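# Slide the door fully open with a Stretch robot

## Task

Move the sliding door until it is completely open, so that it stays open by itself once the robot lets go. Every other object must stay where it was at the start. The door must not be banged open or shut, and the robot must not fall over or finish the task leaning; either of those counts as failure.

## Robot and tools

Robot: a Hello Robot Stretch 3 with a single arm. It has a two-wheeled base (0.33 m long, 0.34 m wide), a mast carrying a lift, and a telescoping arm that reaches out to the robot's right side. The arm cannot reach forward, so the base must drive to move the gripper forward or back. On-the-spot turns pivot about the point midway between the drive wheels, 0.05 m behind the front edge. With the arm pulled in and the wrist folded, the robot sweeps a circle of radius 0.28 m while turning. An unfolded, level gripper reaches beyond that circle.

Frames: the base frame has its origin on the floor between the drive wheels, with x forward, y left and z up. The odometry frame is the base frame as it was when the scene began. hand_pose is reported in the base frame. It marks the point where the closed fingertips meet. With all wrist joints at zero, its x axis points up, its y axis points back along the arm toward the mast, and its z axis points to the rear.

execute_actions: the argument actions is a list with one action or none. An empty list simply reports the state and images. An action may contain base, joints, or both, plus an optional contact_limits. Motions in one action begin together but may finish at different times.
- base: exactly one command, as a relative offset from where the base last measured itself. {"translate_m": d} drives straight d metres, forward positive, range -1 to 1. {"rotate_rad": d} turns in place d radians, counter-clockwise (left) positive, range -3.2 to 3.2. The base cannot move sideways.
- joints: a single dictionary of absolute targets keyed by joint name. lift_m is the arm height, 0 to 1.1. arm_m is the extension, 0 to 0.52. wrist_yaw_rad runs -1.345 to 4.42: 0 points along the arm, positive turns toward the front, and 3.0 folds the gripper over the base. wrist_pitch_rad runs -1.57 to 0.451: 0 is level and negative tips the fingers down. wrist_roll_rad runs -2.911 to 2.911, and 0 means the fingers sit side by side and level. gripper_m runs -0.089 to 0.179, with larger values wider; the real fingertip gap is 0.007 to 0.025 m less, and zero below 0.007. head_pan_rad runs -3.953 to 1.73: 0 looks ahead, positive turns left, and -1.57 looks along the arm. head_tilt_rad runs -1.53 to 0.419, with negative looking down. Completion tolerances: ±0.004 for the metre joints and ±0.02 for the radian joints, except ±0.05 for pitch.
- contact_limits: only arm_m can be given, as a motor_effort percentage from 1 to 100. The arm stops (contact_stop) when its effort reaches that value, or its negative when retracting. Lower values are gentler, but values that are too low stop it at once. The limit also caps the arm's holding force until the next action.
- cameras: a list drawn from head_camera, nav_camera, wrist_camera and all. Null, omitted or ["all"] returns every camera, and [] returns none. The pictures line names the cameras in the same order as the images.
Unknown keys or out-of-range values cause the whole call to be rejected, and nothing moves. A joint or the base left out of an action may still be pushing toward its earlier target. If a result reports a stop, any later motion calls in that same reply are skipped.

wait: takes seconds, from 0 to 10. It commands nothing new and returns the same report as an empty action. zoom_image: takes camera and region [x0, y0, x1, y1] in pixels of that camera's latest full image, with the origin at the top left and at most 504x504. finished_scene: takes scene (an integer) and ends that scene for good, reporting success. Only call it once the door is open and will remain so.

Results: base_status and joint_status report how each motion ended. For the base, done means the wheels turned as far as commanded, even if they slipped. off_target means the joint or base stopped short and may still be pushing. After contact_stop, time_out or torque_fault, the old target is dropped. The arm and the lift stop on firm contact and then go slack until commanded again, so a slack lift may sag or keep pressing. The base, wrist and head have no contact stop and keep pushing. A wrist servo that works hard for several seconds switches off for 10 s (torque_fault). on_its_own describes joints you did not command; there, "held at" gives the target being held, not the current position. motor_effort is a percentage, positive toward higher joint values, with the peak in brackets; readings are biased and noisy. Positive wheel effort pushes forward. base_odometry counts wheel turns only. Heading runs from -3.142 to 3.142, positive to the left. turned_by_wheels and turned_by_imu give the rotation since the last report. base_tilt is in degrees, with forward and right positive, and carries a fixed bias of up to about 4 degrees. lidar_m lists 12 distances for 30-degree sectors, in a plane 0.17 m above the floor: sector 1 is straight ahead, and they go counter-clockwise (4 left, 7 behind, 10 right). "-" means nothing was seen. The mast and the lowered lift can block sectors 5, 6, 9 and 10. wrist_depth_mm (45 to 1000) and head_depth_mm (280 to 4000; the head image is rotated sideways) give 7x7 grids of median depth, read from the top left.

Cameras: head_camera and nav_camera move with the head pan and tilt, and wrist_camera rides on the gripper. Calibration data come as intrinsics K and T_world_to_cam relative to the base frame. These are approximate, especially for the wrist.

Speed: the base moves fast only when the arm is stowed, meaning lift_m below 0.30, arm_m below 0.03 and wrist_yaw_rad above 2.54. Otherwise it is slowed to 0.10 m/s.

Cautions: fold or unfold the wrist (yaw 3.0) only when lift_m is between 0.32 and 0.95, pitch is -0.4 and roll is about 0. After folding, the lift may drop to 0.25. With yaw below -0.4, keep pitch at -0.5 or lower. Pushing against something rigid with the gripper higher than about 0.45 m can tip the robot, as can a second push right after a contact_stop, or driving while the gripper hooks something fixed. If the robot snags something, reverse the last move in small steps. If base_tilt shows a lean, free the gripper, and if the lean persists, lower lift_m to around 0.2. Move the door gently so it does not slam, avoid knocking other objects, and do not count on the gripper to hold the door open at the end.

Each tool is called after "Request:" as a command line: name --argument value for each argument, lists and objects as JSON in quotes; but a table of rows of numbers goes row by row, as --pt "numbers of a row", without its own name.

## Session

Request:
execute_actions --actions '[]'

Scene clock: 0.00 s.
base_odometry: x=+0.000 y=+0.000 heading=+0.000 (m, m, rad; odometry frame)
turned_by_wheels: +0.000 (rad since the last result)
turned_by_imu: +0.000 (rad since the last result)
base_tilt: forward=-0.1 right=+0.3 (deg)
lidar_m: 0.79 0.85 1.32 2.55 1.46 1.27 1.68 1.51 1.22 1.21 1.04 0.84
head_depth_mm: 755 758 763 768 772 776 776 / 766 772 776 777 784 786 785 / 776 780 782 789 791 794 801 / 785 789 792 797 804 807 809 / 754 742 741 743 751 753 754 / 741 743 748 752 756 765 763 / 750 753 758 764 763 772 776
base_status: not commanded
joint_positions: lift_m=+0.328 arm_m=-0.001 wrist_yaw_rad=+3.093 wrist_pitch_rad=-0.504 wrist_roll_rad=+0.018 gripper_m=+0.037 head_pan_rad=-0.003 head_tilt_rad=+0.004
joint_status: not commanded
motor_effort: left_wheel=+0 right_wheel=+1 lift_m=+22 arm_m=+1 wrist_yaw_rad=+0 wrist_pitch_rad=+5 wrist_roll_rad=+0 gripper_m=+0 head_pan_rad=+0 head_tilt_rad=+1 (%)
hand_pose: x=-0.0108 y=+0.0689 z=+0.3215 quat_wxyz=(+0.195, +0.695, +0.158, +0.674) (m; base frame)
wrist_depth_mm: - - - - - - - / - - - - - - - / 872 880 - 837 871 850 845 / 694 711 703 692 684 685 696 / 584 591 593 579 604 583 579 / 515 530 - - - 500 487 / 451 - - - 440 436 439
pictures: head_camera (sideways: a quarter turn clockwise sets it upright), nav_camera (sideways: a quarter turn counterclockwise sets it upright), wrist_camera
camera_calibration (this result's frames):
head_camera: T_world_to_cam=[[-0.0189344, 0.0164298, -0.999686, 1.32577], [0.0491328, 0.998672, 0.0154826, -0.0207185], [0.998613, -0.0488242, -0.0197166, -0.0215036], [0, 0, 0, 1]] pos_world=[0.0475945, -0.00214109, 1.32525]
nav_camera: T_world_to_cam=[[-0.00767951, -0.0164669, 0.999835, -1.26036], [-0.0174813, -0.999709, -0.0165991, 0.0777097], [0.999818, -0.0176059, 0.00738941, -0.0511177], [0, 0, 0, 1]] pos_world=[0.0427878, 0.0560328, 1.26182]
wrist_camera: T_world_to_cam=[[0.999529, 0.0122358, -0.0281462, 0.0320499], [-0.0129051, -0.664513, -0.747165, 0.316083], [-0.0278457, 0.747176, -0.664042, 0.329924], [0, 0, 0, 1]] pos_world=[-0.0187688, -0.0368622, 0.456152]
Images, in order (width x height): head_camera 896x504, nav_camera 672x504, wrist_camera 644x364.

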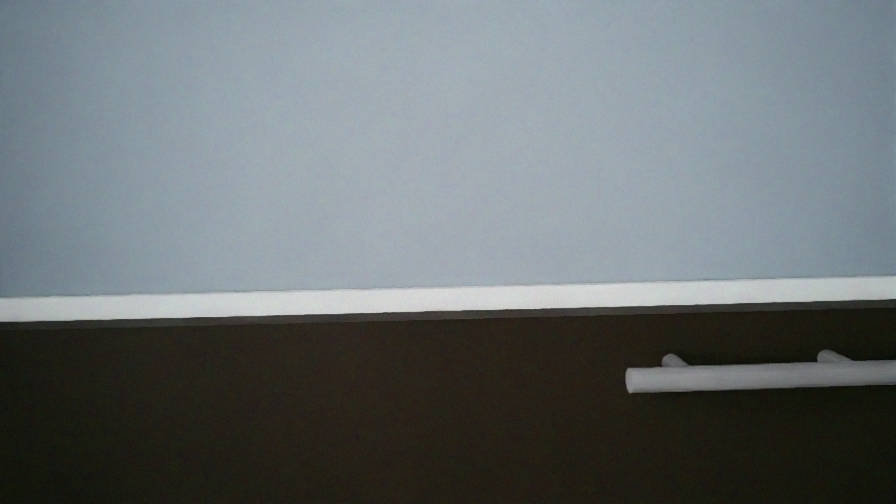

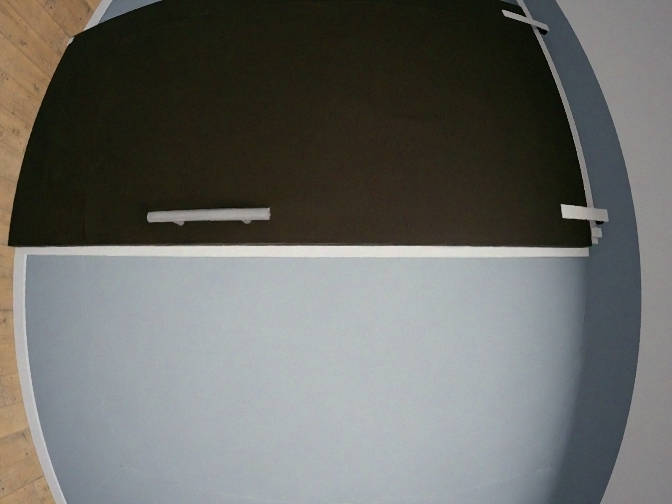

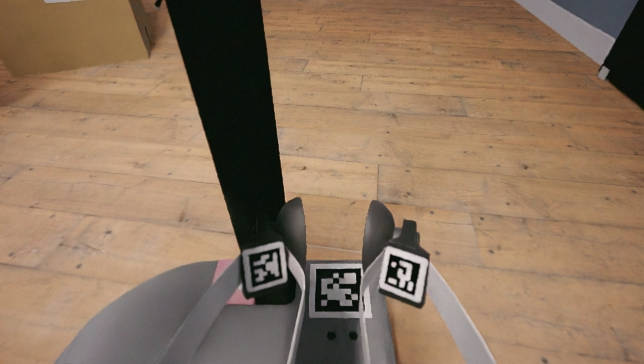

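Request:
execute_actions --actions '[{"base":{"rotate_rad":1.39},"joints":{"lift_m":0.8,"wrist_pitch_rad":-0.4,"head_pan_rad":-1.4,"head_tilt_rad":-0.5}}]' --cameras '[]'

Request:
execute_actions --actions '[{"base":{"translate_m":0.1},"joints":{"wrist_yaw_rad":0,"gripper_m":0.0,"arm_m":0.15}}]' --cameras '[]'

Request:
execute_actions --actions '[{"joints":{"wrist_pitch_rad":0,"arm_m":0.26}}]'

Scene clock: 10.87 s.
base_odometry: x=+0.000 y=+0.000 heading=+1.390 (m, m, rad; odometry frame)
turned_by_wheels: +1.390 (rad since the last result)
turned_by_imu: +1.390 (rad since the last result)
base_tilt: forward=-0.1 right=+0.3 (deg)
lidar_m: 2.55 1.43 1.28 1.27 1.52 1.27 1.21 1.22 0.88 0.80 0.80 1.07
head_depth_mm: 674 728 798 889 981 1121 1236 / 676 737 809 893 1001 1141 1260 / 684 746 821 907 1015 1161 1283 / 693 755 833 914 1031 1182 1279 / 665 724 788 855 979 1105 1238 / 649 711 762 858 983 1129 1261 / 657 719 793 886 998 1149 1278
base_status: done
joint_positions: lift_m=+0.800 arm_m=-0.001 wrist_yaw_rad=+3.093 wrist_pitch_rad=-0.421 wrist_roll_rad=+0.018 gripper_m=+0.037 head_pan_rad=-1.393 head_tilt_rad=-0.494
joint_status: all done
motor_effort: left_wheel=-1(6) right_wheel=+4(8) lift_m=+27(31) arm_m=+0(0) wrist_yaw_rad=+0(0) wrist_pitch_rad=+7(8) wrist_roll_rad=+0(0) gripper_m=+0(0) head_pan_rad=-4(45) head_tilt_rad=-5(42) (%)
hand_pose: x=-0.0103 y=+0.0803 z=+0.8117 quat_wxyz=(+0.166, +0.701, +0.129, +0.682) (m; base frame)
wrist_depth_mm: - - - - - - - / - - - - - - - / - - - - - - - / - - - - - - - / - - - - - - - / - - - - - - - / 969 950 953 978 939 978 963
pictures: none
No camera images: the call's "cameras" was empty. Leave "cameras" out to get every camera's image.

Scene clock: 13.47 s.
base_odometry: x=+0.018 y=+0.098 heading=+1.390 (m, m, rad; odometry frame)
turned_by_wheels: +0.000 (rad since the last result)
turned_by_imu: +0.000 (rad since the last result)
base_tilt: forward=-0.1 right=+0.3 (deg)
lidar_m: 2.45 1.36 1.38 1.24 1.59 1.37 1.31 1.21 0.88 0.77 0.80 1.07
head_depth_mm: 667 729 795 881 985 - - / 675 735 807 895 992 - - / 684 743 816 903 1017 1157 1276 / 636 695 759 841 963 1096 1245 / 641 698 760 856 964 1096 1251 / 649 710 781 871 975 1128 1261 / 657 719 792 883 993 1139 1267
base_status: done
joint_positions: lift_m=+0.800 arm_m=+0.150 wrist_yaw_rad=+0.002 wrist_pitch_rad=-0.421 wrist_roll_rad=+0.018 gripper_m=+0.000 head_pan_rad=-1.393 head_tilt_rad=-0.494
joint_status: all done
motor_effort: left_wheel=-1(4) right_wheel=+3(8) lift_m=+28(28) arm_m=+4(2) wrist_yaw_rad=-2(1) wrist_pitch_rad=+7(7) wrist_roll_rad=+0(0) gripper_m=-3(82) head_pan_rad=-3(4) head_tilt_rad=-4(4) (%)
hand_pose: x=-0.0211 y=-0.5187 z=+0.8117 quat_wxyz=(+0.686, +0.147, -0.697, -0.149) (m; base frame)
wrist_depth_mm: 345 337 352 400 394 388 387 / 381 374 383 438 437 424 425 / 424 418 425 477 480 474 470 / 478 476 476 549 537 538 526 / 547 539 548 - 616 601 600 / 646 655 630 747 700 709 705 / 788 766 742 826 853 861 834
pictures: none
No camera images: the call's "cameras" was empty. Leave "cameras" out to get every camera's image.

Scene clock: 15.53 s.
base_odometry: x=+0.018 y=+0.098 heading=+1.390 (m, m, rad; odometry frame)
turned_by_wheels: +0.000 (rad since the last result)
turned_by_imu: +0.000 (rad since the last result)
base_tilt: forward=-0.1 right=+0.3 (deg)
lidar_m: 2.45 1.37 1.37 1.25 1.59 1.37 1.31 1.21 0.87 0.78 0.80 1.07
head_depth_mm: 669 728 797 880 944 1165 1237 / 676 738 806 879 - 1180 1248 / 682 743 817 896 1020 1162 1284 / 635 694 759 841 962 1104 1245 / 639 698 758 855 963 1093 1243 / 649 708 781 865 979 1119 1252 / 657 718 796 882 994 1144 1276
base_status: not commanded
joint_positions: lift_m=+0.800 arm_m=+0.260 wrist_yaw_rad=+0.001 wrist_pitch_rad=-0.025 wrist_roll_rad=+0.018 gripper_m=+0.000 head_pan_rad=-1.393 head_tilt_rad=-0.494
joint_status: all done
motor_effort: left_wheel=-1(1) right_wheel=+3(3) lift_m=+28(28) arm_m=+4(4) wrist_yaw_rad=+0(1) wrist_pitch_rad=+8(7) wrist_roll_rad=+0(0) gripper_m=-2(3) head_pan_rad=-3(4) head_tilt_rad=-3(3) (%)
hand_pose: x=-0.0213 y=-0.6602 z=+0.9079 quat_wxyz=(+0.701, +0.009, -0.713, -0.009) (m; base frame)
wrist_depth_mm: 191 249 296 304 305 301 296 / 197 258 306 318 314 313 313 / 268 269 317 331 327 323 322 / 280 278 332 338 340 339 336 / 297 269 344 - 349 351 350 / 310 300 312 380 371 368 362 / 326 322 378 391 391 387 379
pictures: head_camera (sideways: a quarter turn clockwise sets it upright), nav_camera (sideways: a quarter turn counterclockwise sets it upright), wrist_camera
camera_calibration (this result's frames):
head_camera: T_world_to_cam=[[-0.0712263, 0.489015, -0.869363, 1.1558], [0.991543, 0.12951, -0.00838711, 0.00461086], [0.10849, -0.862608, -0.494103, 0.601355], [0, 0, 0, 1]] pos_world=[0.0125106, -0.0470681, 1.30198]
nav_camera: T_world_to_cam=[[0.0669866, -0.466089, 0.882198, -1.10705], [-0.987643, -0.156529, -0.00770492, 0.0720404], [0.14168, -0.870781, -0.470815, 0.576533], [0, 0, 0, 1]] pos_world=[0.0636243, -0.00267263, 1.24863]
wrist_camera: T_world_to_cam=[[-0.997659, -0.0683015, 0.00330987, -0.0562856], [-0.0199518, 0.24445, -0.969457, 1.07135], [0.0654063, -0.967253, -0.245241, -0.246288], [0, 0, 0, 1]] pos_world=[-0.0186696, -0.50396, 0.978416]
Images, in order (width x height): head_camera 896x504, nav_camera 672x504, wrist_camera 644x364.

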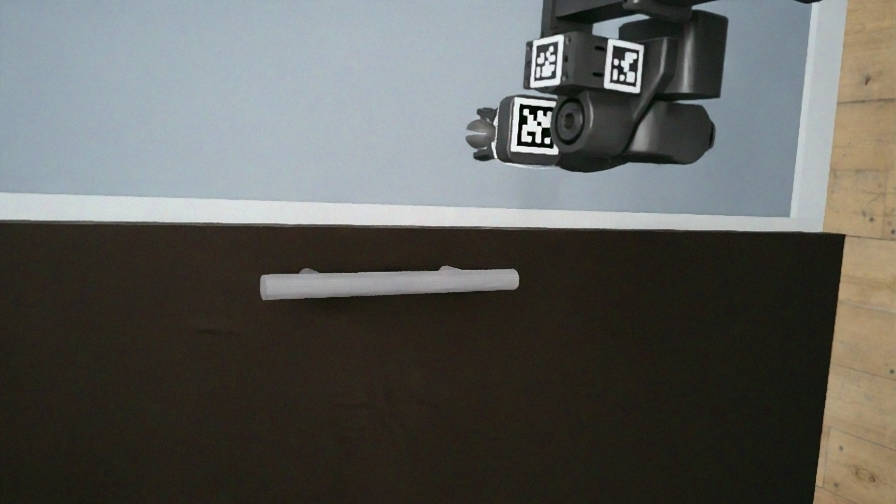

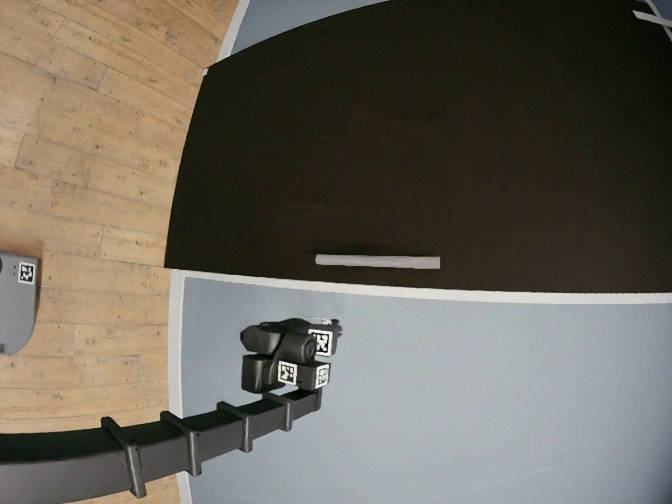

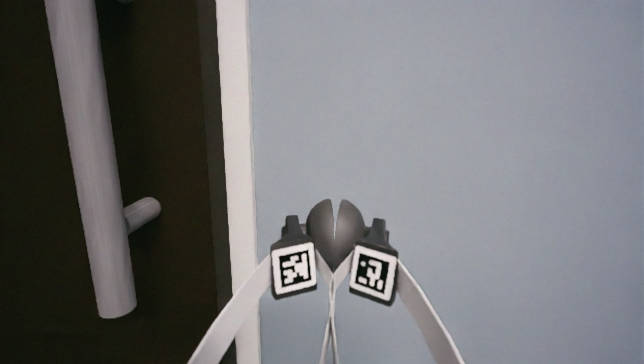

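Request:
execute_actions --actions '[{"base":{"translate_m":0.45},"joints":{"lift_m":0.86,"arm_m":0.33,"head_pan_rad":-0.9,"head_tilt_rad":0.2}}]'

Scene clock: 23.60 s.
base_odometry: x=+0.099 y=+0.541 heading=+1.389 (m, m, rad; odometry frame)
turned_by_wheels: -0.001 (rad since the last result)
turned_by_imu: -0.250 (rad since the last result)
base_tilt: forward=-0.2 right=+0.3 (deg)
lidar_m: 1.57 2.04 1.13 1.15 1.73 1.90 1.73 1.62 0.92 0.73 0.73 0.84
head_depth_mm: 723 703 682 667 651 636 623 / 751 728 710 692 677 659 644 / 783 762 738 722 703 683 667 / 819 793 774 750 729 713 695 / 856 832 805 783 763 740 722 / 898 872 846 819 794 774 753 / 953 918 884 860 830 806 787
base_status: done
joint_positions: lift_m=+0.860 arm_m=+0.330 wrist_yaw_rad=-0.208 wrist_pitch_rad=-0.024 wrist_roll_rad=+0.018 gripper_m=+0.000 head_pan_rad=-0.907 head_tilt_rad=+0.185
joint_status: all done
on_its_own: wrist_yaw_rad is held at -0.148, not at your +0.000, by its stall guard, which is still easing; left_wheel is at rest, and its effort (-19) is outside its rest range (-18 to +18); right_wheel is at rest, and its effort (+42) is outside its rest range (-18 to +18)
motor_effort: left_wheel=-19(24) right_wheel=+42(48) lift_m=+28(30) arm_m=+2(4) wrist_yaw_rad=+56(65) wrist_pitch_rad=+8(8) wrist_roll_rad=+0(1) gripper_m=-7(7) head_pan_rad=+3(34) head_tilt_rad=+10(55) (%)
hand_pose: x=-0.0742 y=-0.7249 z=+0.9682 quat_wxyz=(+0.696, -0.066, -0.710, -0.081) (m; base frame)
wrist_depth_mm: 141 153 161 190 294 343 415 / 146 157 165 198 308 360 439 / 150 163 173 206 321 380 466 / 154 168 179 213 335 398 501 / 160 174 188 135 356 430 545 / 165 180 197 271 388 455 591 / 171 186 199 246 388 494 639
pictures: head_camera (sideways: a quarter turn clockwise sets it upright), nav_camera (sideways: a quarter turn counterclockwise sets it upright), wrist_camera
camera_calibration (this result's frames):
head_camera: T_world_to_cam=[[0.11227, -0.116902, -0.986777, 1.3084], [0.812808, 0.582057, 0.0235213, -0.035847], [0.571611, -0.804701, 0.160366, -0.253364], [0, 0, 0, 1]] pos_world=[0.0270685, -0.0300627, 1.33257]
nav_camera: T_world_to_cam=[[-0.128514, 0.137467, 0.982134, -1.23682], [-0.794235, -0.607316, -0.0189223, 0.0854766], [0.593865, -0.782477, 0.187229, -0.282796], [0, 0, 0, 1]] pos_world=[0.0768832, 0.000651307, 1.26928]
wrist_camera: T_world_to_cam=[[-0.990161, 0.139888, 0.00344615, 0.0375896], [0.0308419, 0.242195, -0.969737, 1.14698], [-0.136489, -0.96009, -0.244127, -0.301461], [0, 0, 0, 1]] pos_world=[-0.0393014, -0.572481, 1.03854]
Images, in order (width x height): head_camera 896x504, nav_camera 672x504, wrist_camera 644x364.

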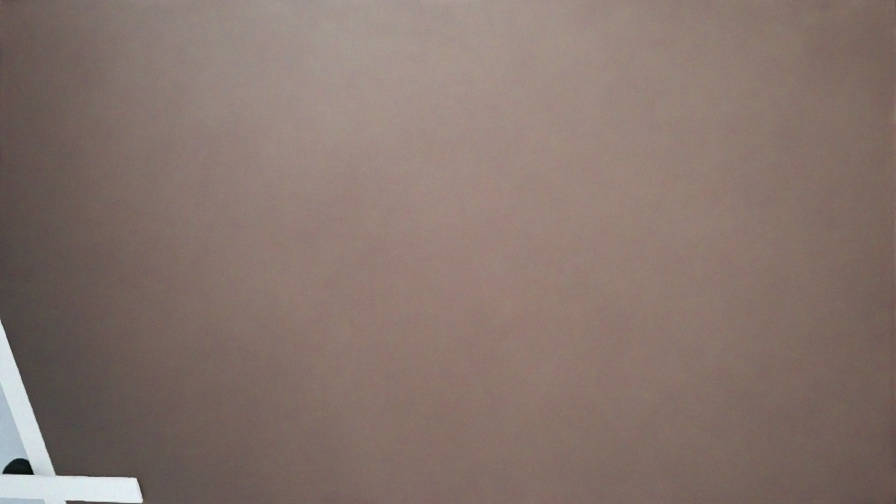

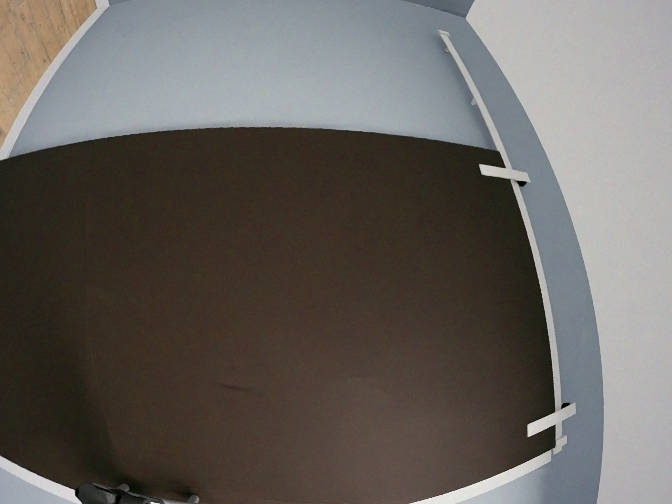

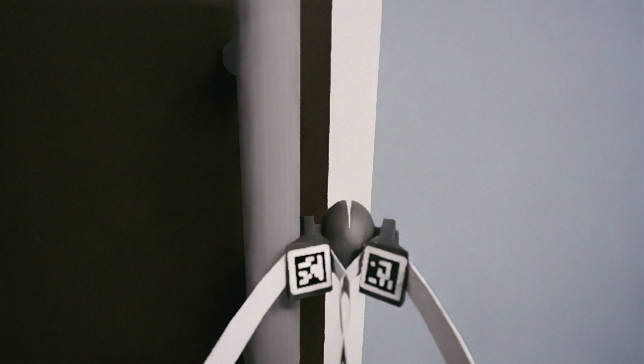

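Request:
execute_actions --actions '[{"base":{"translate_m":-0.06},"joints":{"arm_m":0,"wrist_yaw_rad":-0.15}}]' --cameras '[]'

Request:
execute_actions --actions '[{"base":{"rotate_rad":0.9},"joints":{"wrist_yaw_rad":1.57,"gripper_m":0.08,"head_pan_rad":-0.5,"head_tilt_rad":-0.8}}]' --cameras '[]'

Request:
execute_actions --actions '[{"base":{"translate_m":-0.68}}]' --cameras '[]'

Request:
execute_actions --actions '[{"base":{"rotate_rad":-0.65}}]'

Scene clock: 37.37 s.
base_odometry: x=+0.088 y=+0.482 heading=+1.389 (m, m, rad; odometry frame)
turned_by_wheels: +0.000 (rad since the last result)
turned_by_imu: -0.001 (rad since the last result)
base_tilt: forward=-0.2 right=+0.3 (deg)
lidar_m: 1.61 2.09 1.15 1.19 1.71 1.85 1.67 1.65 0.94 0.74 0.75 0.86
head_depth_mm: 735 716 700 682 667 650 636 / 766 746 728 708 690 676 659 / 801 780 756 736 719 700 683 / 839 812 790 767 745 728 712 / 876 851 821 802 779 761 739 / 927 892 864 840 811 791 769 / 984 934 908 877 848 826 803
base_status: done
joint_positions: lift_m=+0.860 arm_m=+0.000 wrist_yaw_rad=-0.150 wrist_pitch_rad=-0.021 wrist_roll_rad=+0.018 gripper_m=+0.000 head_pan_rad=-0.907 head_tilt_rad=+0.185
joint_status: all done
motor_effort: left_wheel=+1(15) right_wheel=+0(22) lift_m=+28(28) arm_m=-2(4) wrist_yaw_rad=+1(34) wrist_pitch_rad=+8(8) wrist_roll_rad=+0(1) gripper_m=-3(5) head_pan_rad=+4(3) head_tilt_rad=+10(10) (%)
hand_pose: x=-0.0597 y=-0.3981 z=+0.9688 quat_wxyz=(+0.698, -0.046, -0.712, -0.060) (m; base frame)
wrist_depth_mm: 396 425 462 587 647 751 838 / 408 440 471 602 686 786 904 / 418 455 501 623 709 835 951 / 434 471 503 641 747 847 - / 444 491 532 - 775 902 - / 463 505 555 731 845 957 - / 479 517 594 729 864 - -
pictures: none
No camera images: the call's "cameras" was empty. Leave "cameras" out to get every camera's image.

Scene clock: 39.73 s.
base_odometry: x=+0.088 y=+0.482 heading=+2.288 (m, m, rad; odometry frame)
turned_by_wheels: +0.900 (rad since the last result)
turned_by_imu: +0.900 (rad since the last result)
base_tilt: forward=-0.2 right=+0.3 (deg)
lidar_m: 1.35 1.15 1.26 1.84 1.69 1.67 1.05 0.75 0.74 0.80 1.30 2.10
head_depth_mm: 1828 2071 2161 1767 1502 1352 - / 1848 2088 2144 1746 1465 1343 1106 / 1849 2095 2132 1783 1479 1303 1151 / 1874 2133 2121 1757 1528 1298 1141 / 1873 2140 2103 1765 1535 1301 1144 / 1910 2164 2145 1757 1483 1297 1142 / 1905 2195 2131 1761 1493 1294 1136
base_status: done
joint_positions: lift_m=+0.860 arm_m=+0.000 wrist_yaw_rad=+1.569 wrist_pitch_rad=-0.021 wrist_roll_rad=+0.018 gripper_m=+0.080 head_pan_rad=-0.507 head_tilt_rad=-0.790
joint_status: all done
motor_effort: left_wheel=-2(6) right_wheel=+4(9) lift_m=+28(28) arm_m=-2(2) wrist_yaw_rad=+2(5) wrist_pitch_rad=+7(7) wrist_roll_rad=+0(0) gripper_m=+0(81) head_pan_rad=+4(26) head_tilt_rad=-7(59) (%)
hand_pose: x=+0.2343 y=-0.1458 z=+0.9688 quat_wxyz=(+0.502, +0.509, -0.499, +0.490) (m; base frame)
wrist_depth_mm: - - - - - - - / - - - - - - - / - - - - - - - / - - - - - - - / - - - - - - - / - - - - - - - / - - - - - - -
pictures: none
No camera images: the call's "cameras" was empty. Leave "cameras" out to get every camera's image.

Scene clock: 47.77 s.
base_odometry: x=+0.536 y=-0.030 heading=+2.288 (m, m, rad; odometry frame)
turned_by_wheels: +0.000 (rad since the last result)
turned_by_imu: -0.004 (rad since the last result)
base_tilt: forward=-0.2 right=+0.3 (deg)
lidar_m: 1.81 1.70 2.12 1.44 1.13 1.12 0.53 0.42 0.41 0.44 0.55 2.64
head_depth_mm: 1815 1745 1399 1330 1258 1219 - / 2338 2538 2157 1765 1465 1349 1107 / 2350 2573 2144 1780 1474 1294 1147 / 2379 2580 2119 1744 1528 1315 1151 / 2380 2618 2130 1760 1530 1301 1146 / 2395 2627 2135 1762 1490 1300 1148 / 2422 2599 2135 1757 1487 1295 1140
base_status: done
joint_positions: lift_m=+0.860 arm_m=+0.000 wrist_yaw_rad=+1.569 wrist_pitch_rad=-0.021 wrist_roll_rad=+0.018 gripper_m=+0.080 head_pan_rad=-0.507 head_tilt_rad=-0.790
joint_status: not commanded
motor_effort: left_wheel=-1(7) right_wheel=+3(4) lift_m=+29(28) arm_m=-2(2) wrist_yaw_rad=+2(1) wrist_pitch_rad=+7(7) wrist_roll_rad=+0(1) gripper_m=-1(1) head_pan_rad=+4(4) head_tilt_rad=-7(7) (%)
hand_pose: x=+0.2343 y=-0.1458 z=+0.9688 quat_wxyz=(+0.502, +0.509, -0.499, +0.490) (m; base frame)
wrist_depth_mm: - - - - - - - / - - - - - - - / - - - - - - - / - - - - - - - / - - - - - - - / - - - - - - - / - - - - - - -
pictures: none
No camera images: the call's "cameras" was empty. Leave "cameras" out to get every camera's image.

Scene clock: 49.73 s.
base_odometry: x=+0.536 y=-0.030 heading=+1.638 (m, m, rad; odometry frame)
turned_by_wheels: -0.650 (rad since the last result)
turned_by_imu: -0.651 (rad since the last result)
base_tilt: forward=-0.1 right=+0.3 (deg)
lidar_m: 1.24 2.63 1.80 1.71 1.62 1.17 1.12 0.59 0.43 0.41 0.42 0.48
head_depth_mm: 378 432 521 595 670 758 - / 416 458 517 612 786 911 1110 / 466 452 536 628 843 1079 1146 / 541 621 725 863 1052 1246 1147 / 639 751 908 1145 1435 1299 1146 / 782 951 1221 1634 1493 1298 1142 / 1005 1376 1998 1759 1490 1289 1140
base_status: done
joint_positions: lift_m=+0.860 arm_m=+0.000 wrist_yaw_rad=+1.569 wrist_pitch_rad=-0.021 wrist_roll_rad=+0.018 gripper_m=+0.080 head_pan_rad=-0.507 head_tilt_rad=-0.790
joint_status: not commanded
motor_effort: left_wheel=+3(6) right_wheel=-3(6) lift_m=+28(28) arm_m=-2(3) wrist_yaw_rad=+1(1) wrist_pitch_rad=+7(7) wrist_roll_rad=+1(0) gripper_m=+0(0) head_pan_rad=+4(4) head_tilt_rad=-7(7) (%)
hand_pose: x=+0.2343 y=-0.1458 z=+0.9688 quat_wxyz=(+0.502, +0.509, -0.499, +0.490) (m; base frame)
wrist_depth_mm: - - - - 768 289 227 / - - - - 741 277 229 / - - - - 747 301 239 / - - - - 735 301 249 / - - - - - 319 261 / - - - - 928 317 269 / - - - - 696 367 277
pictures: head_camera (sideways: a quarter turn clockwise sets it upright), nav_camera (sideways: a quarter turn counterclockwise sets it upright), wrist_camera
camera_calibration (this result's frames):
head_camera: T_world_to_cam=[[-0.626817, 0.366906, -0.687372, 0.921959], [0.5229, 0.85211, -0.021993, 0.025177], [0.577648, -0.373212, -0.725972, 0.900125], [0, 0, 0, 1]] pos_world=[0.0447793, -0.0237888, 1.28775]
nav_camera: T_world_to_cam=[[0.61054, -0.358001, 0.706453, -0.881256], [-0.50465, -0.863323, -0.00136059, 0.0608328], [0.610384, -0.355681, -0.707758, 0.881919], [0, 0, 0, 1]] pos_world=[0.0304314, 0.0507101, 1.24683]
wrist_camera: T_world_to_cam=[[0.0656146, -0.997838, 0.00364996, -0.151416], [-0.241078, -0.0194018, -0.970312, 1.02393], [0.968285, 0.0627867, -0.24183, 0.184805], [0, 0, 0, 1]] pos_world=[0.0778389, -0.142825, 1.03878]
Images, in order (width x height): head_camera 896x504, nav_camera 672x504, wrist_camera 644x364.

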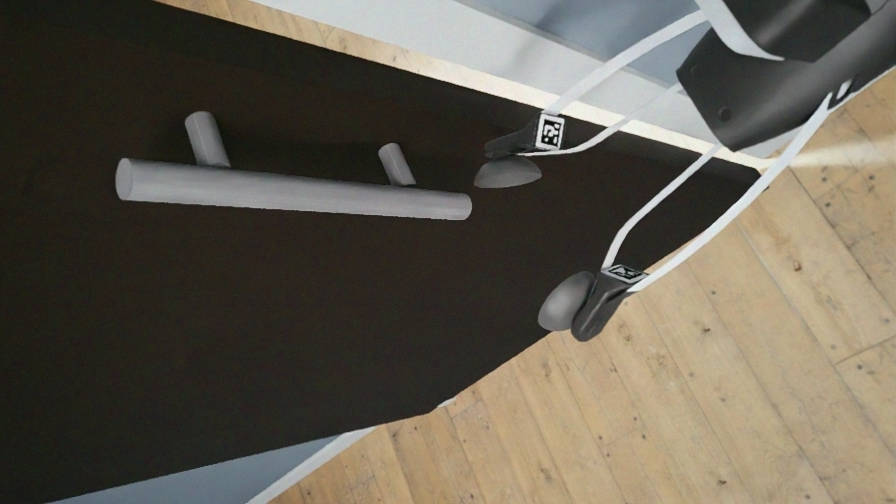

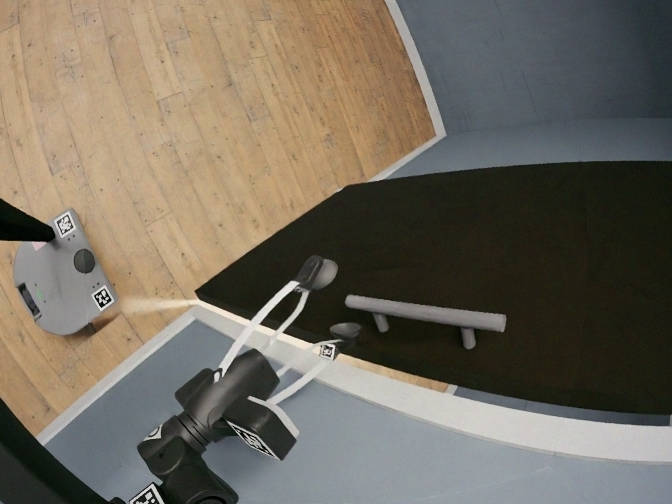

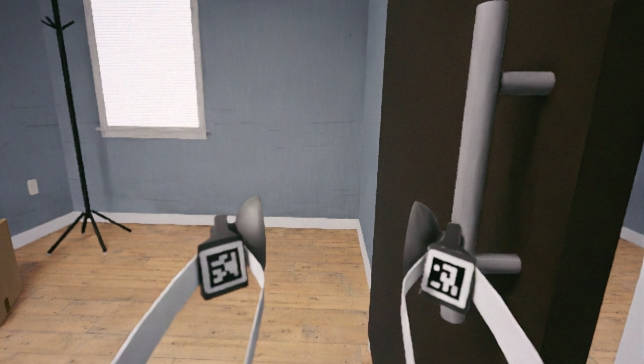

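Request:
execute_actions --actions '[{"joints":{"arm_m":0.1,"gripper_m":0.055}}]' --cameras '[]'

Request:
execute_actions --actions '[{"base":{"translate_m":0.07}}]' --cameras '["head_camera","wrist_camera"]'

Scene clock: 55.17 s.
base_odometry: x=+0.536 y=-0.030 heading=+1.638 (m, m, rad; odometry frame)
turned_by_wheels: +0.000 (rad since the last result)
turned_by_imu: -0.001 (rad since the last result)
base_tilt: forward=-0.1 right=+0.3 (deg)
lidar_m: 1.23 2.63 1.80 1.71 1.62 1.17 1.11 0.59 0.43 0.41 0.42 0.48
head_depth_mm: 378 432 522 584 675 787 918 / 415 457 517 599 779 947 1101 / 465 453 539 624 838 1091 1145 / 542 622 723 865 1078 1273 1148 / 640 750 909 1146 1428 1292 1150 / 778 951 1223 1624 1493 1290 1148 / 1000 1320 2007 1747 1494 1292 1137
base_status: not commanded
joint_positions: lift_m=+0.860 arm_m=+0.100 wrist_yaw_rad=+1.569 wrist_pitch_rad=-0.021 wrist_roll_rad=+0.018 gripper_m=+0.055 head_pan_rad=-0.507 head_tilt_rad=-0.790
joint_status: all done
motor_effort: left_wheel=+3(3) right_wheel=-3(3) lift_m=+28(28) arm_m=+4(4) wrist_yaw_rad=+1(2) wrist_pitch_rad=+7(7) wrist_roll_rad=+0(0) gripper_m=+0(77) head_pan_rad=+4(4) head_tilt_rad=-6(6) (%)
hand_pose: x=+0.2343 y=-0.2451 z=+0.9688 quat_wxyz=(+0.502, +0.509, -0.499, +0.490) (m; base frame)
wrist_depth_mm: - - - - 276 224 174 / - - - - 277 234 174 / - - - - 311 241 172 / - - - - 307 250 177 / - - - - 266 259 181 / - - - - 439 263 186 / - - - - 335 240 184
pictures: none
No camera images: the call's "cameras" was empty. Leave "cameras" out to get every camera's image.

Scene clock: 57.33 s.
base_odometry: x=+0.531 y=+0.039 heading=+1.639 (m, m, rad; odometry frame)
turned_by_wheels: +0.000 (rad since the last result)
turned_by_imu: +0.000 (rad since the last result)
base_tilt: forward=-0.1 right=+0.3 (deg)
lidar_m: 1.23 2.58 1.76 1.69 1.72 1.24 1.19 0.59 0.43 0.41 0.42 0.48
head_depth_mm: 370 405 449 509 657 770 919 / 414 417 456 559 700 895 1096 / 469 527 599 702 833 1018 1142 / 539 618 723 863 1077 1270 1140 / 636 751 903 1140 1423 1301 1149 / 779 948 1212 1636 1498 1299 1140 / 1003 1586 2035 1748 1497 1294 1145
base_status: done
joint_positions: lift_m=+0.860 arm_m=+0.100 wrist_yaw_rad=+1.569 wrist_pitch_rad=-0.021 wrist_roll_rad=+0.018 gripper_m=+0.055 head_pan_rad=-0.507 head_tilt_rad=-0.790
joint_status: not commanded
motor_effort: left_wheel=+3(8) right_wheel=-2(5) lift_m=+28(28) arm_m=+4(4) wrist_yaw_rad=+1(1) wrist_pitch_rad=+7(7) wrist_roll_rad=+1(0) gripper_m=-1(0) head_pan_rad=+4(4) head_tilt_rad=-7(6) (%)
hand_pose: x=+0.2343 y=-0.2451 z=+0.9688 quat_wxyz=(+0.502, +0.509, -0.499, +0.490) (m; base frame)
wrist_depth_mm: - - - - 244 168 160 / - - - - 211 167 166 / - - - - 268 174 173 / - - - - 267 179 177 / - - - - 237 187 181 / - - - - 250 194 168 / - - - - 288 204 168
pictures: head_camera (sideways: a quarter turn clockwise sets it upright), wrist_camera
camera_calibration (this result's frames):
head_camera: T_world_to_cam=[[-0.626848, 0.366918, -0.687337, 0.921914], [0.522893, 0.852114, -0.021995, 0.0251798], [0.57762, -0.373192, -0.726005, 0.900168], [0, 0, 0, 1]] pos_world=[0.0447789, -0.0237882, 1.28775]
wrist_camera: T_world_to_cam=[[0.065735, -0.99783, 0.00364985, -0.250519], [-0.241075, -0.0194307, -0.970312, 1.022], [0.968278, 0.0629035, -0.24183, 0.191069], [0, 0, 0, 1]] pos_world=[0.0778387, -0.242136, 1.03878]
Images, in order (width x height): head_camera 896x504, wrist_camera 644x364.

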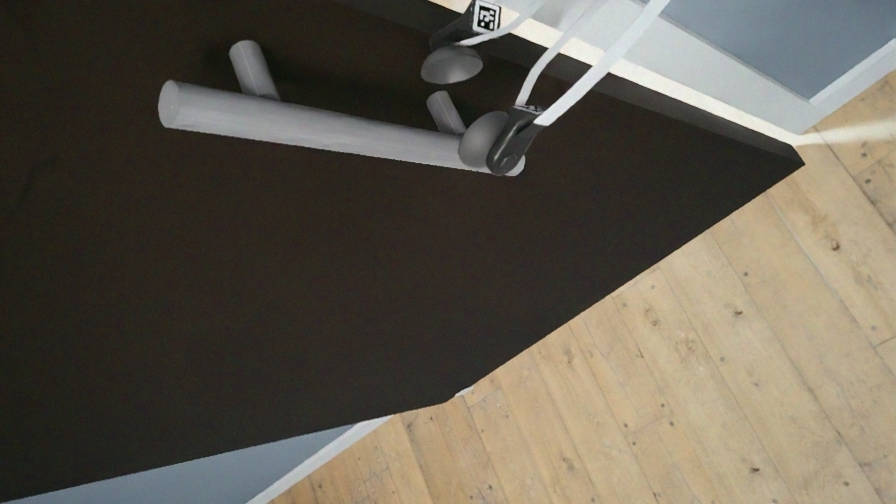

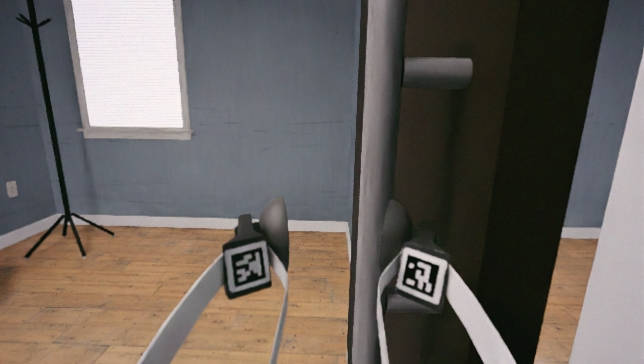

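Request:
execute_actions --actions '[{"base":{"translate_m":0.05},"joints":{"arm_m":0.118}}]' --cameras '["wrist_camera"]'

Request:
execute_actions --actions '[{"joints":{"gripper_m":-0.03}}]' --cameras '["head_camera","wrist_camera"]'

Request:
execute_actions --actions '[{"base":{"translate_m":0.15}}]'

Scene clock: 63.70 s.
base_odometry: x=+0.527 y=+0.089 heading=+1.639 (m, m, rad; odometry frame)
turned_by_wheels: +0.000 (rad since the last result)
turned_by_imu: -0.001 (rad since the last result)
base_tilt: forward=-0.1 right=+0.3 (deg)
lidar_m: 1.23 2.54 1.73 1.68 1.79 1.29 1.23 0.59 0.42 0.41 0.40 0.48
head_depth_mm: 369 388 391 508 586 754 903 / 412 456 503 461 660 810 1091 / 467 524 596 694 824 1018 1127 / 540 617 720 863 1081 1268 1142 / 635 747 900 1134 1427 1296 1145 / 779 951 1212 1631 1493 1292 1144 / 1001 1565 2012 1744 1489 1298 1139
base_status: done
joint_positions: lift_m=+0.860 arm_m=+0.118 wrist_yaw_rad=+1.569 wrist_pitch_rad=-0.021 wrist_roll_rad=+0.018 gripper_m=+0.055 head_pan_rad=-0.507 head_tilt_rad=-0.790
joint_status: all done
motor_effort: left_wheel=+2(7) right_wheel=-2(5) lift_m=+28(28) arm_m=+4(2) wrist_yaw_rad=+1(1) wrist_pitch_rad=+7(7) wrist_roll_rad=+0(0) gripper_m=-1(0) head_pan_rad=+4(4) head_tilt_rad=-7(7) (%)
hand_pose: x=+0.2343 y=-0.2631 z=+0.9688 quat_wxyz=(+0.502, +0.509, -0.499, +0.490) (m; base frame)
wrist_depth_mm: - - - - 194 134 113 / - - - - 167 133 117 / - - - - 242 133 121 / - - - - 241 132 127 / - - - - 189 134 133 / - - - - 387 140 - / - - - - 204 144 -
pictures: wrist_camera
camera_calibration (this result's frames):
wrist_camera: T_world_to_cam=[[0.0657351, -0.99783, 0.00364981, -0.26848], [-0.241075, -0.0194307, -0.970312, 1.02165], [0.968278, 0.0629037, -0.24183, 0.192202], [0, 0, 0, 1]] pos_world=[0.0778387, -0.260136, 1.03878]
Images, in order (width x height): wrist_camera 644x364.

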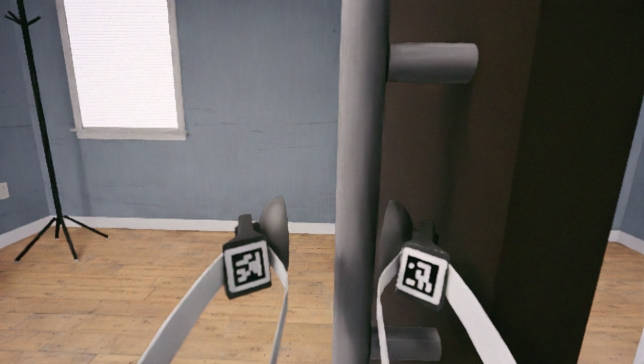

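Scene clock: 65.03 s.
base_odometry: x=+0.527 y=+0.089 heading=+1.638 (m, m, rad; odometry frame)
turned_by_wheels: +0.000 (rad since the last result)
turned_by_imu: -0.001 (rad since the last result)
base_tilt: forward=-0.1 right=+0.3 (deg)
lidar_m: 1.22 2.54 1.73 1.68 1.79 1.29 1.24 0.59 0.43 0.41 0.39 0.47
head_depth_mm: 367 385 402 475 598 766 902 / 409 455 499 501 649 806 1083 / 465 522 592 686 815 1007 1123 / 535 612 715 854 1062 1265 1149 / 631 741 894 1122 1437 1294 1149 / 772 939 1199 1630 1488 1294 1140 / 986 1558 2007 1751 1485 1294 1144
base_status: not commanded
joint_positions: lift_m=+0.860 arm_m=+0.118 wrist_yaw_rad=+1.548 wrist_pitch_rad=-0.021 wrist_roll_rad=+0.018 gripper_m=-0.029 head_pan_rad=-0.507 head_tilt_rad=-0.790
joint_status: all done
on_its_own: wrist_yaw_rad is at rest, and its effort (+21) is outside its rest range (-12 to +12)
motor_effort: left_wheel=-1(3) right_wheel=+8(8) lift_m=+28(28) arm_m=+2(4) wrist_yaw_rad=+21(22) wrist_pitch_rad=+7(7) wrist_roll_rad=+1(1) gripper_m=-20(96) head_pan_rad=+4(3) head_tilt_rad=-7(7) (%)
hand_pose: x=+0.2342 y=-0.2688 z=+0.9688 quat_wxyz=(+0.507, +0.504, -0.505, +0.484) (m; base frame)
wrist_depth_mm: - - - - 213 120 116 / - - - - 167 121 121 / - - - - 242 126 126 / - - - 185 238 131 - / - - - - 207 136 - / - - - 200 182 141 - / - - - 365 207 147 -
pictures: head_camera (sideways: a quarter turn clockwise sets it upright), wrist_camera
camera_calibration (this result's frames):
head_camera: T_world_to_cam=[[-0.626874, 0.366926, -0.687309, 0.921877], [0.522885, 0.852119, -0.0219967, 0.025182], [0.577598, -0.373173, -0.726032, 0.900202], [0, 0, 0, 1]] pos_world=[0.0447786, -0.0237876, 1.28774]
wrist_camera: T_world_to_cam=[[0.0442933, -0.999012, 0.00365344, -0.269444], [-0.241437, -0.0142531, -0.970312, 1.023], [0.969405, 0.0420962, -0.24183, 0.18677], [0, 0, 0, 1]] pos_world=[0.0778688, -0.262459, 1.03878]
Images, in order (width x height): head_camera 896x504, wrist_camera 644x364.

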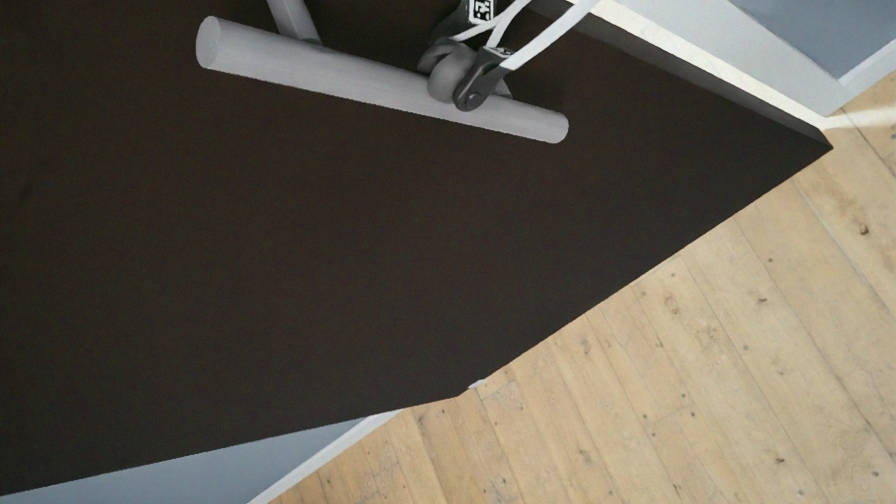

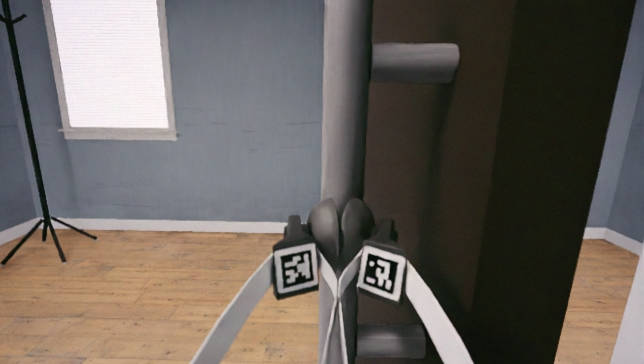

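Scene clock: 69.10 s.
base_odometry: x=+0.517 y=+0.239 heading=+1.638 (m, m, rad; odometry frame)
turned_by_wheels: +0.000 (rad since the last result)
turned_by_imu: -0.054 (rad since the last result)
base_tilt: forward=-0.1 right=+0.3 (deg)
lidar_m: 1.01 2.43 1.65 1.67 2.00 1.46 1.38 0.61 0.42 0.38 0.38 0.44
head_depth_mm: 339 370 407 456 639 1303 1147 / 377 406 383 452 612 795 1131 / 422 473 542 630 753 939 1128 / 479 548 638 766 956 1231 1145 / 555 651 780 979 1317 1303 1147 / 660 795 1005 1357 1501 1295 1145 / 815 1033 1649 1760 1488 1293 1141
base_status: done
joint_positions: lift_m=+0.860 arm_m=+0.118 wrist_yaw_rad=+1.572 wrist_pitch_rad=-0.022 wrist_roll_rad=+0.018 gripper_m=-0.029 head_pan_rad=-0.507 head_tilt_rad=-0.791
joint_status: not commanded
motor_effort: left_wheel=+1(5) right_wheel=-1(38) lift_m=+28(28) arm_m=+2(2) wrist_yaw_rad=-1(22) wrist_pitch_rad=+8(8) wrist_roll_rad=+0(0) gripper_m=-14(20) head_pan_rad=+4(4) head_tilt_rad=-5(6) (%)
hand_pose: x=+0.2343 y=-0.2627 z=+0.9685 quat_wxyz=(+0.501, +0.510, -0.498, +0.490) (m; base frame)
wrist_depth_mm: - - - 421 172 124 - / - - - 173 171 129 - / - - - 420 193 134 - / - - - 412 192 139 - / - - - - 181 145 - / - - - 209 161 152 - / - - - 221 212 160 -
pictures: head_camera (sideways: a quarter turn clockwise sets it upright), nav_camera (sideways: a quarter turn counterclockwise sets it upright), wrist_camera
camera_calibration (this result's frames):
head_camera: T_world_to_cam=[[-0.627323, 0.367049, -0.686834, 0.921261], [0.522743, 0.852206, -0.022025, 0.0252197], [0.57724, -0.372855, -0.72648, 0.900787], [0, 0, 0, 1]] pos_world=[0.0447741, -0.0237773, 1.28771]
nav_camera: T_world_to_cam=[[0.611057, -0.358153, 0.705929, -0.880576], [-0.504507, -0.863407, -0.00134435, 0.0608108], [0.609986, -0.355325, -0.708281, 0.882602], [0, 0, 0, 1]] pos_world=[0.0303873, 0.0507339, 1.24684]
wrist_camera: T_world_to_cam=[[0.0683522, -0.997655, 0.00356651, -0.268494], [-0.242229, -0.0200635, -0.970012, 1.02118], [0.967808, 0.0654385, -0.243032, 0.194078], [0, 0, 0, 1]] pos_world=[0.077882, -0.260076, 1.03869]
Images, in order (width x height): head_camera 896x504, nav_camera 672x504, wrist_camera 644x364.

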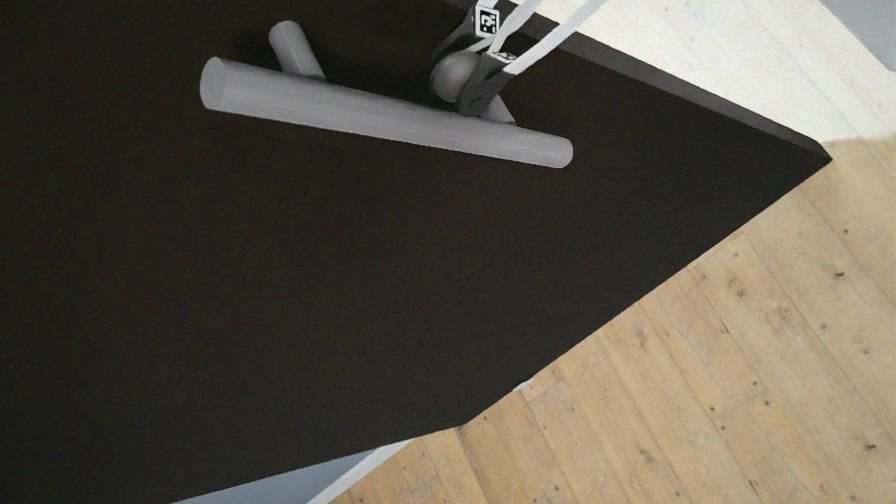

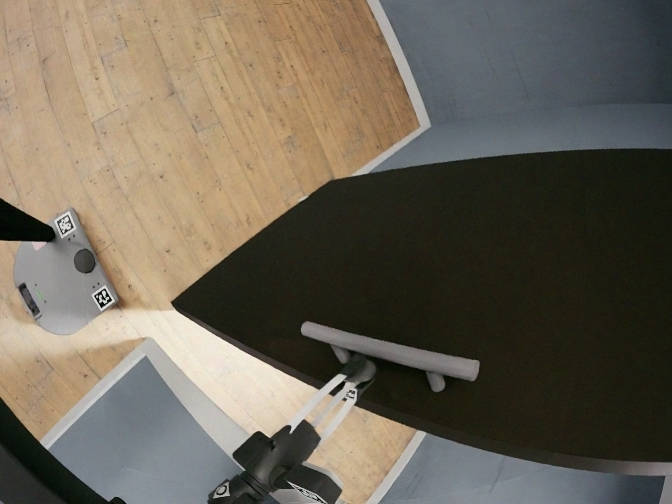

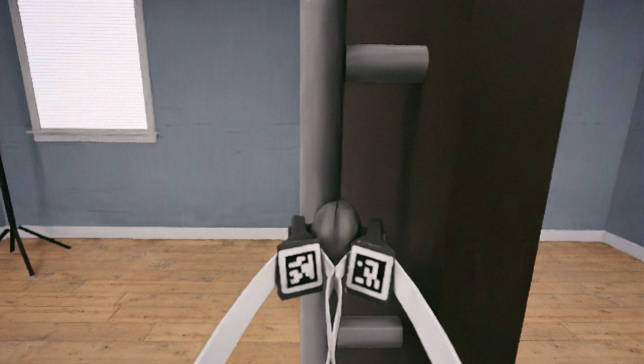

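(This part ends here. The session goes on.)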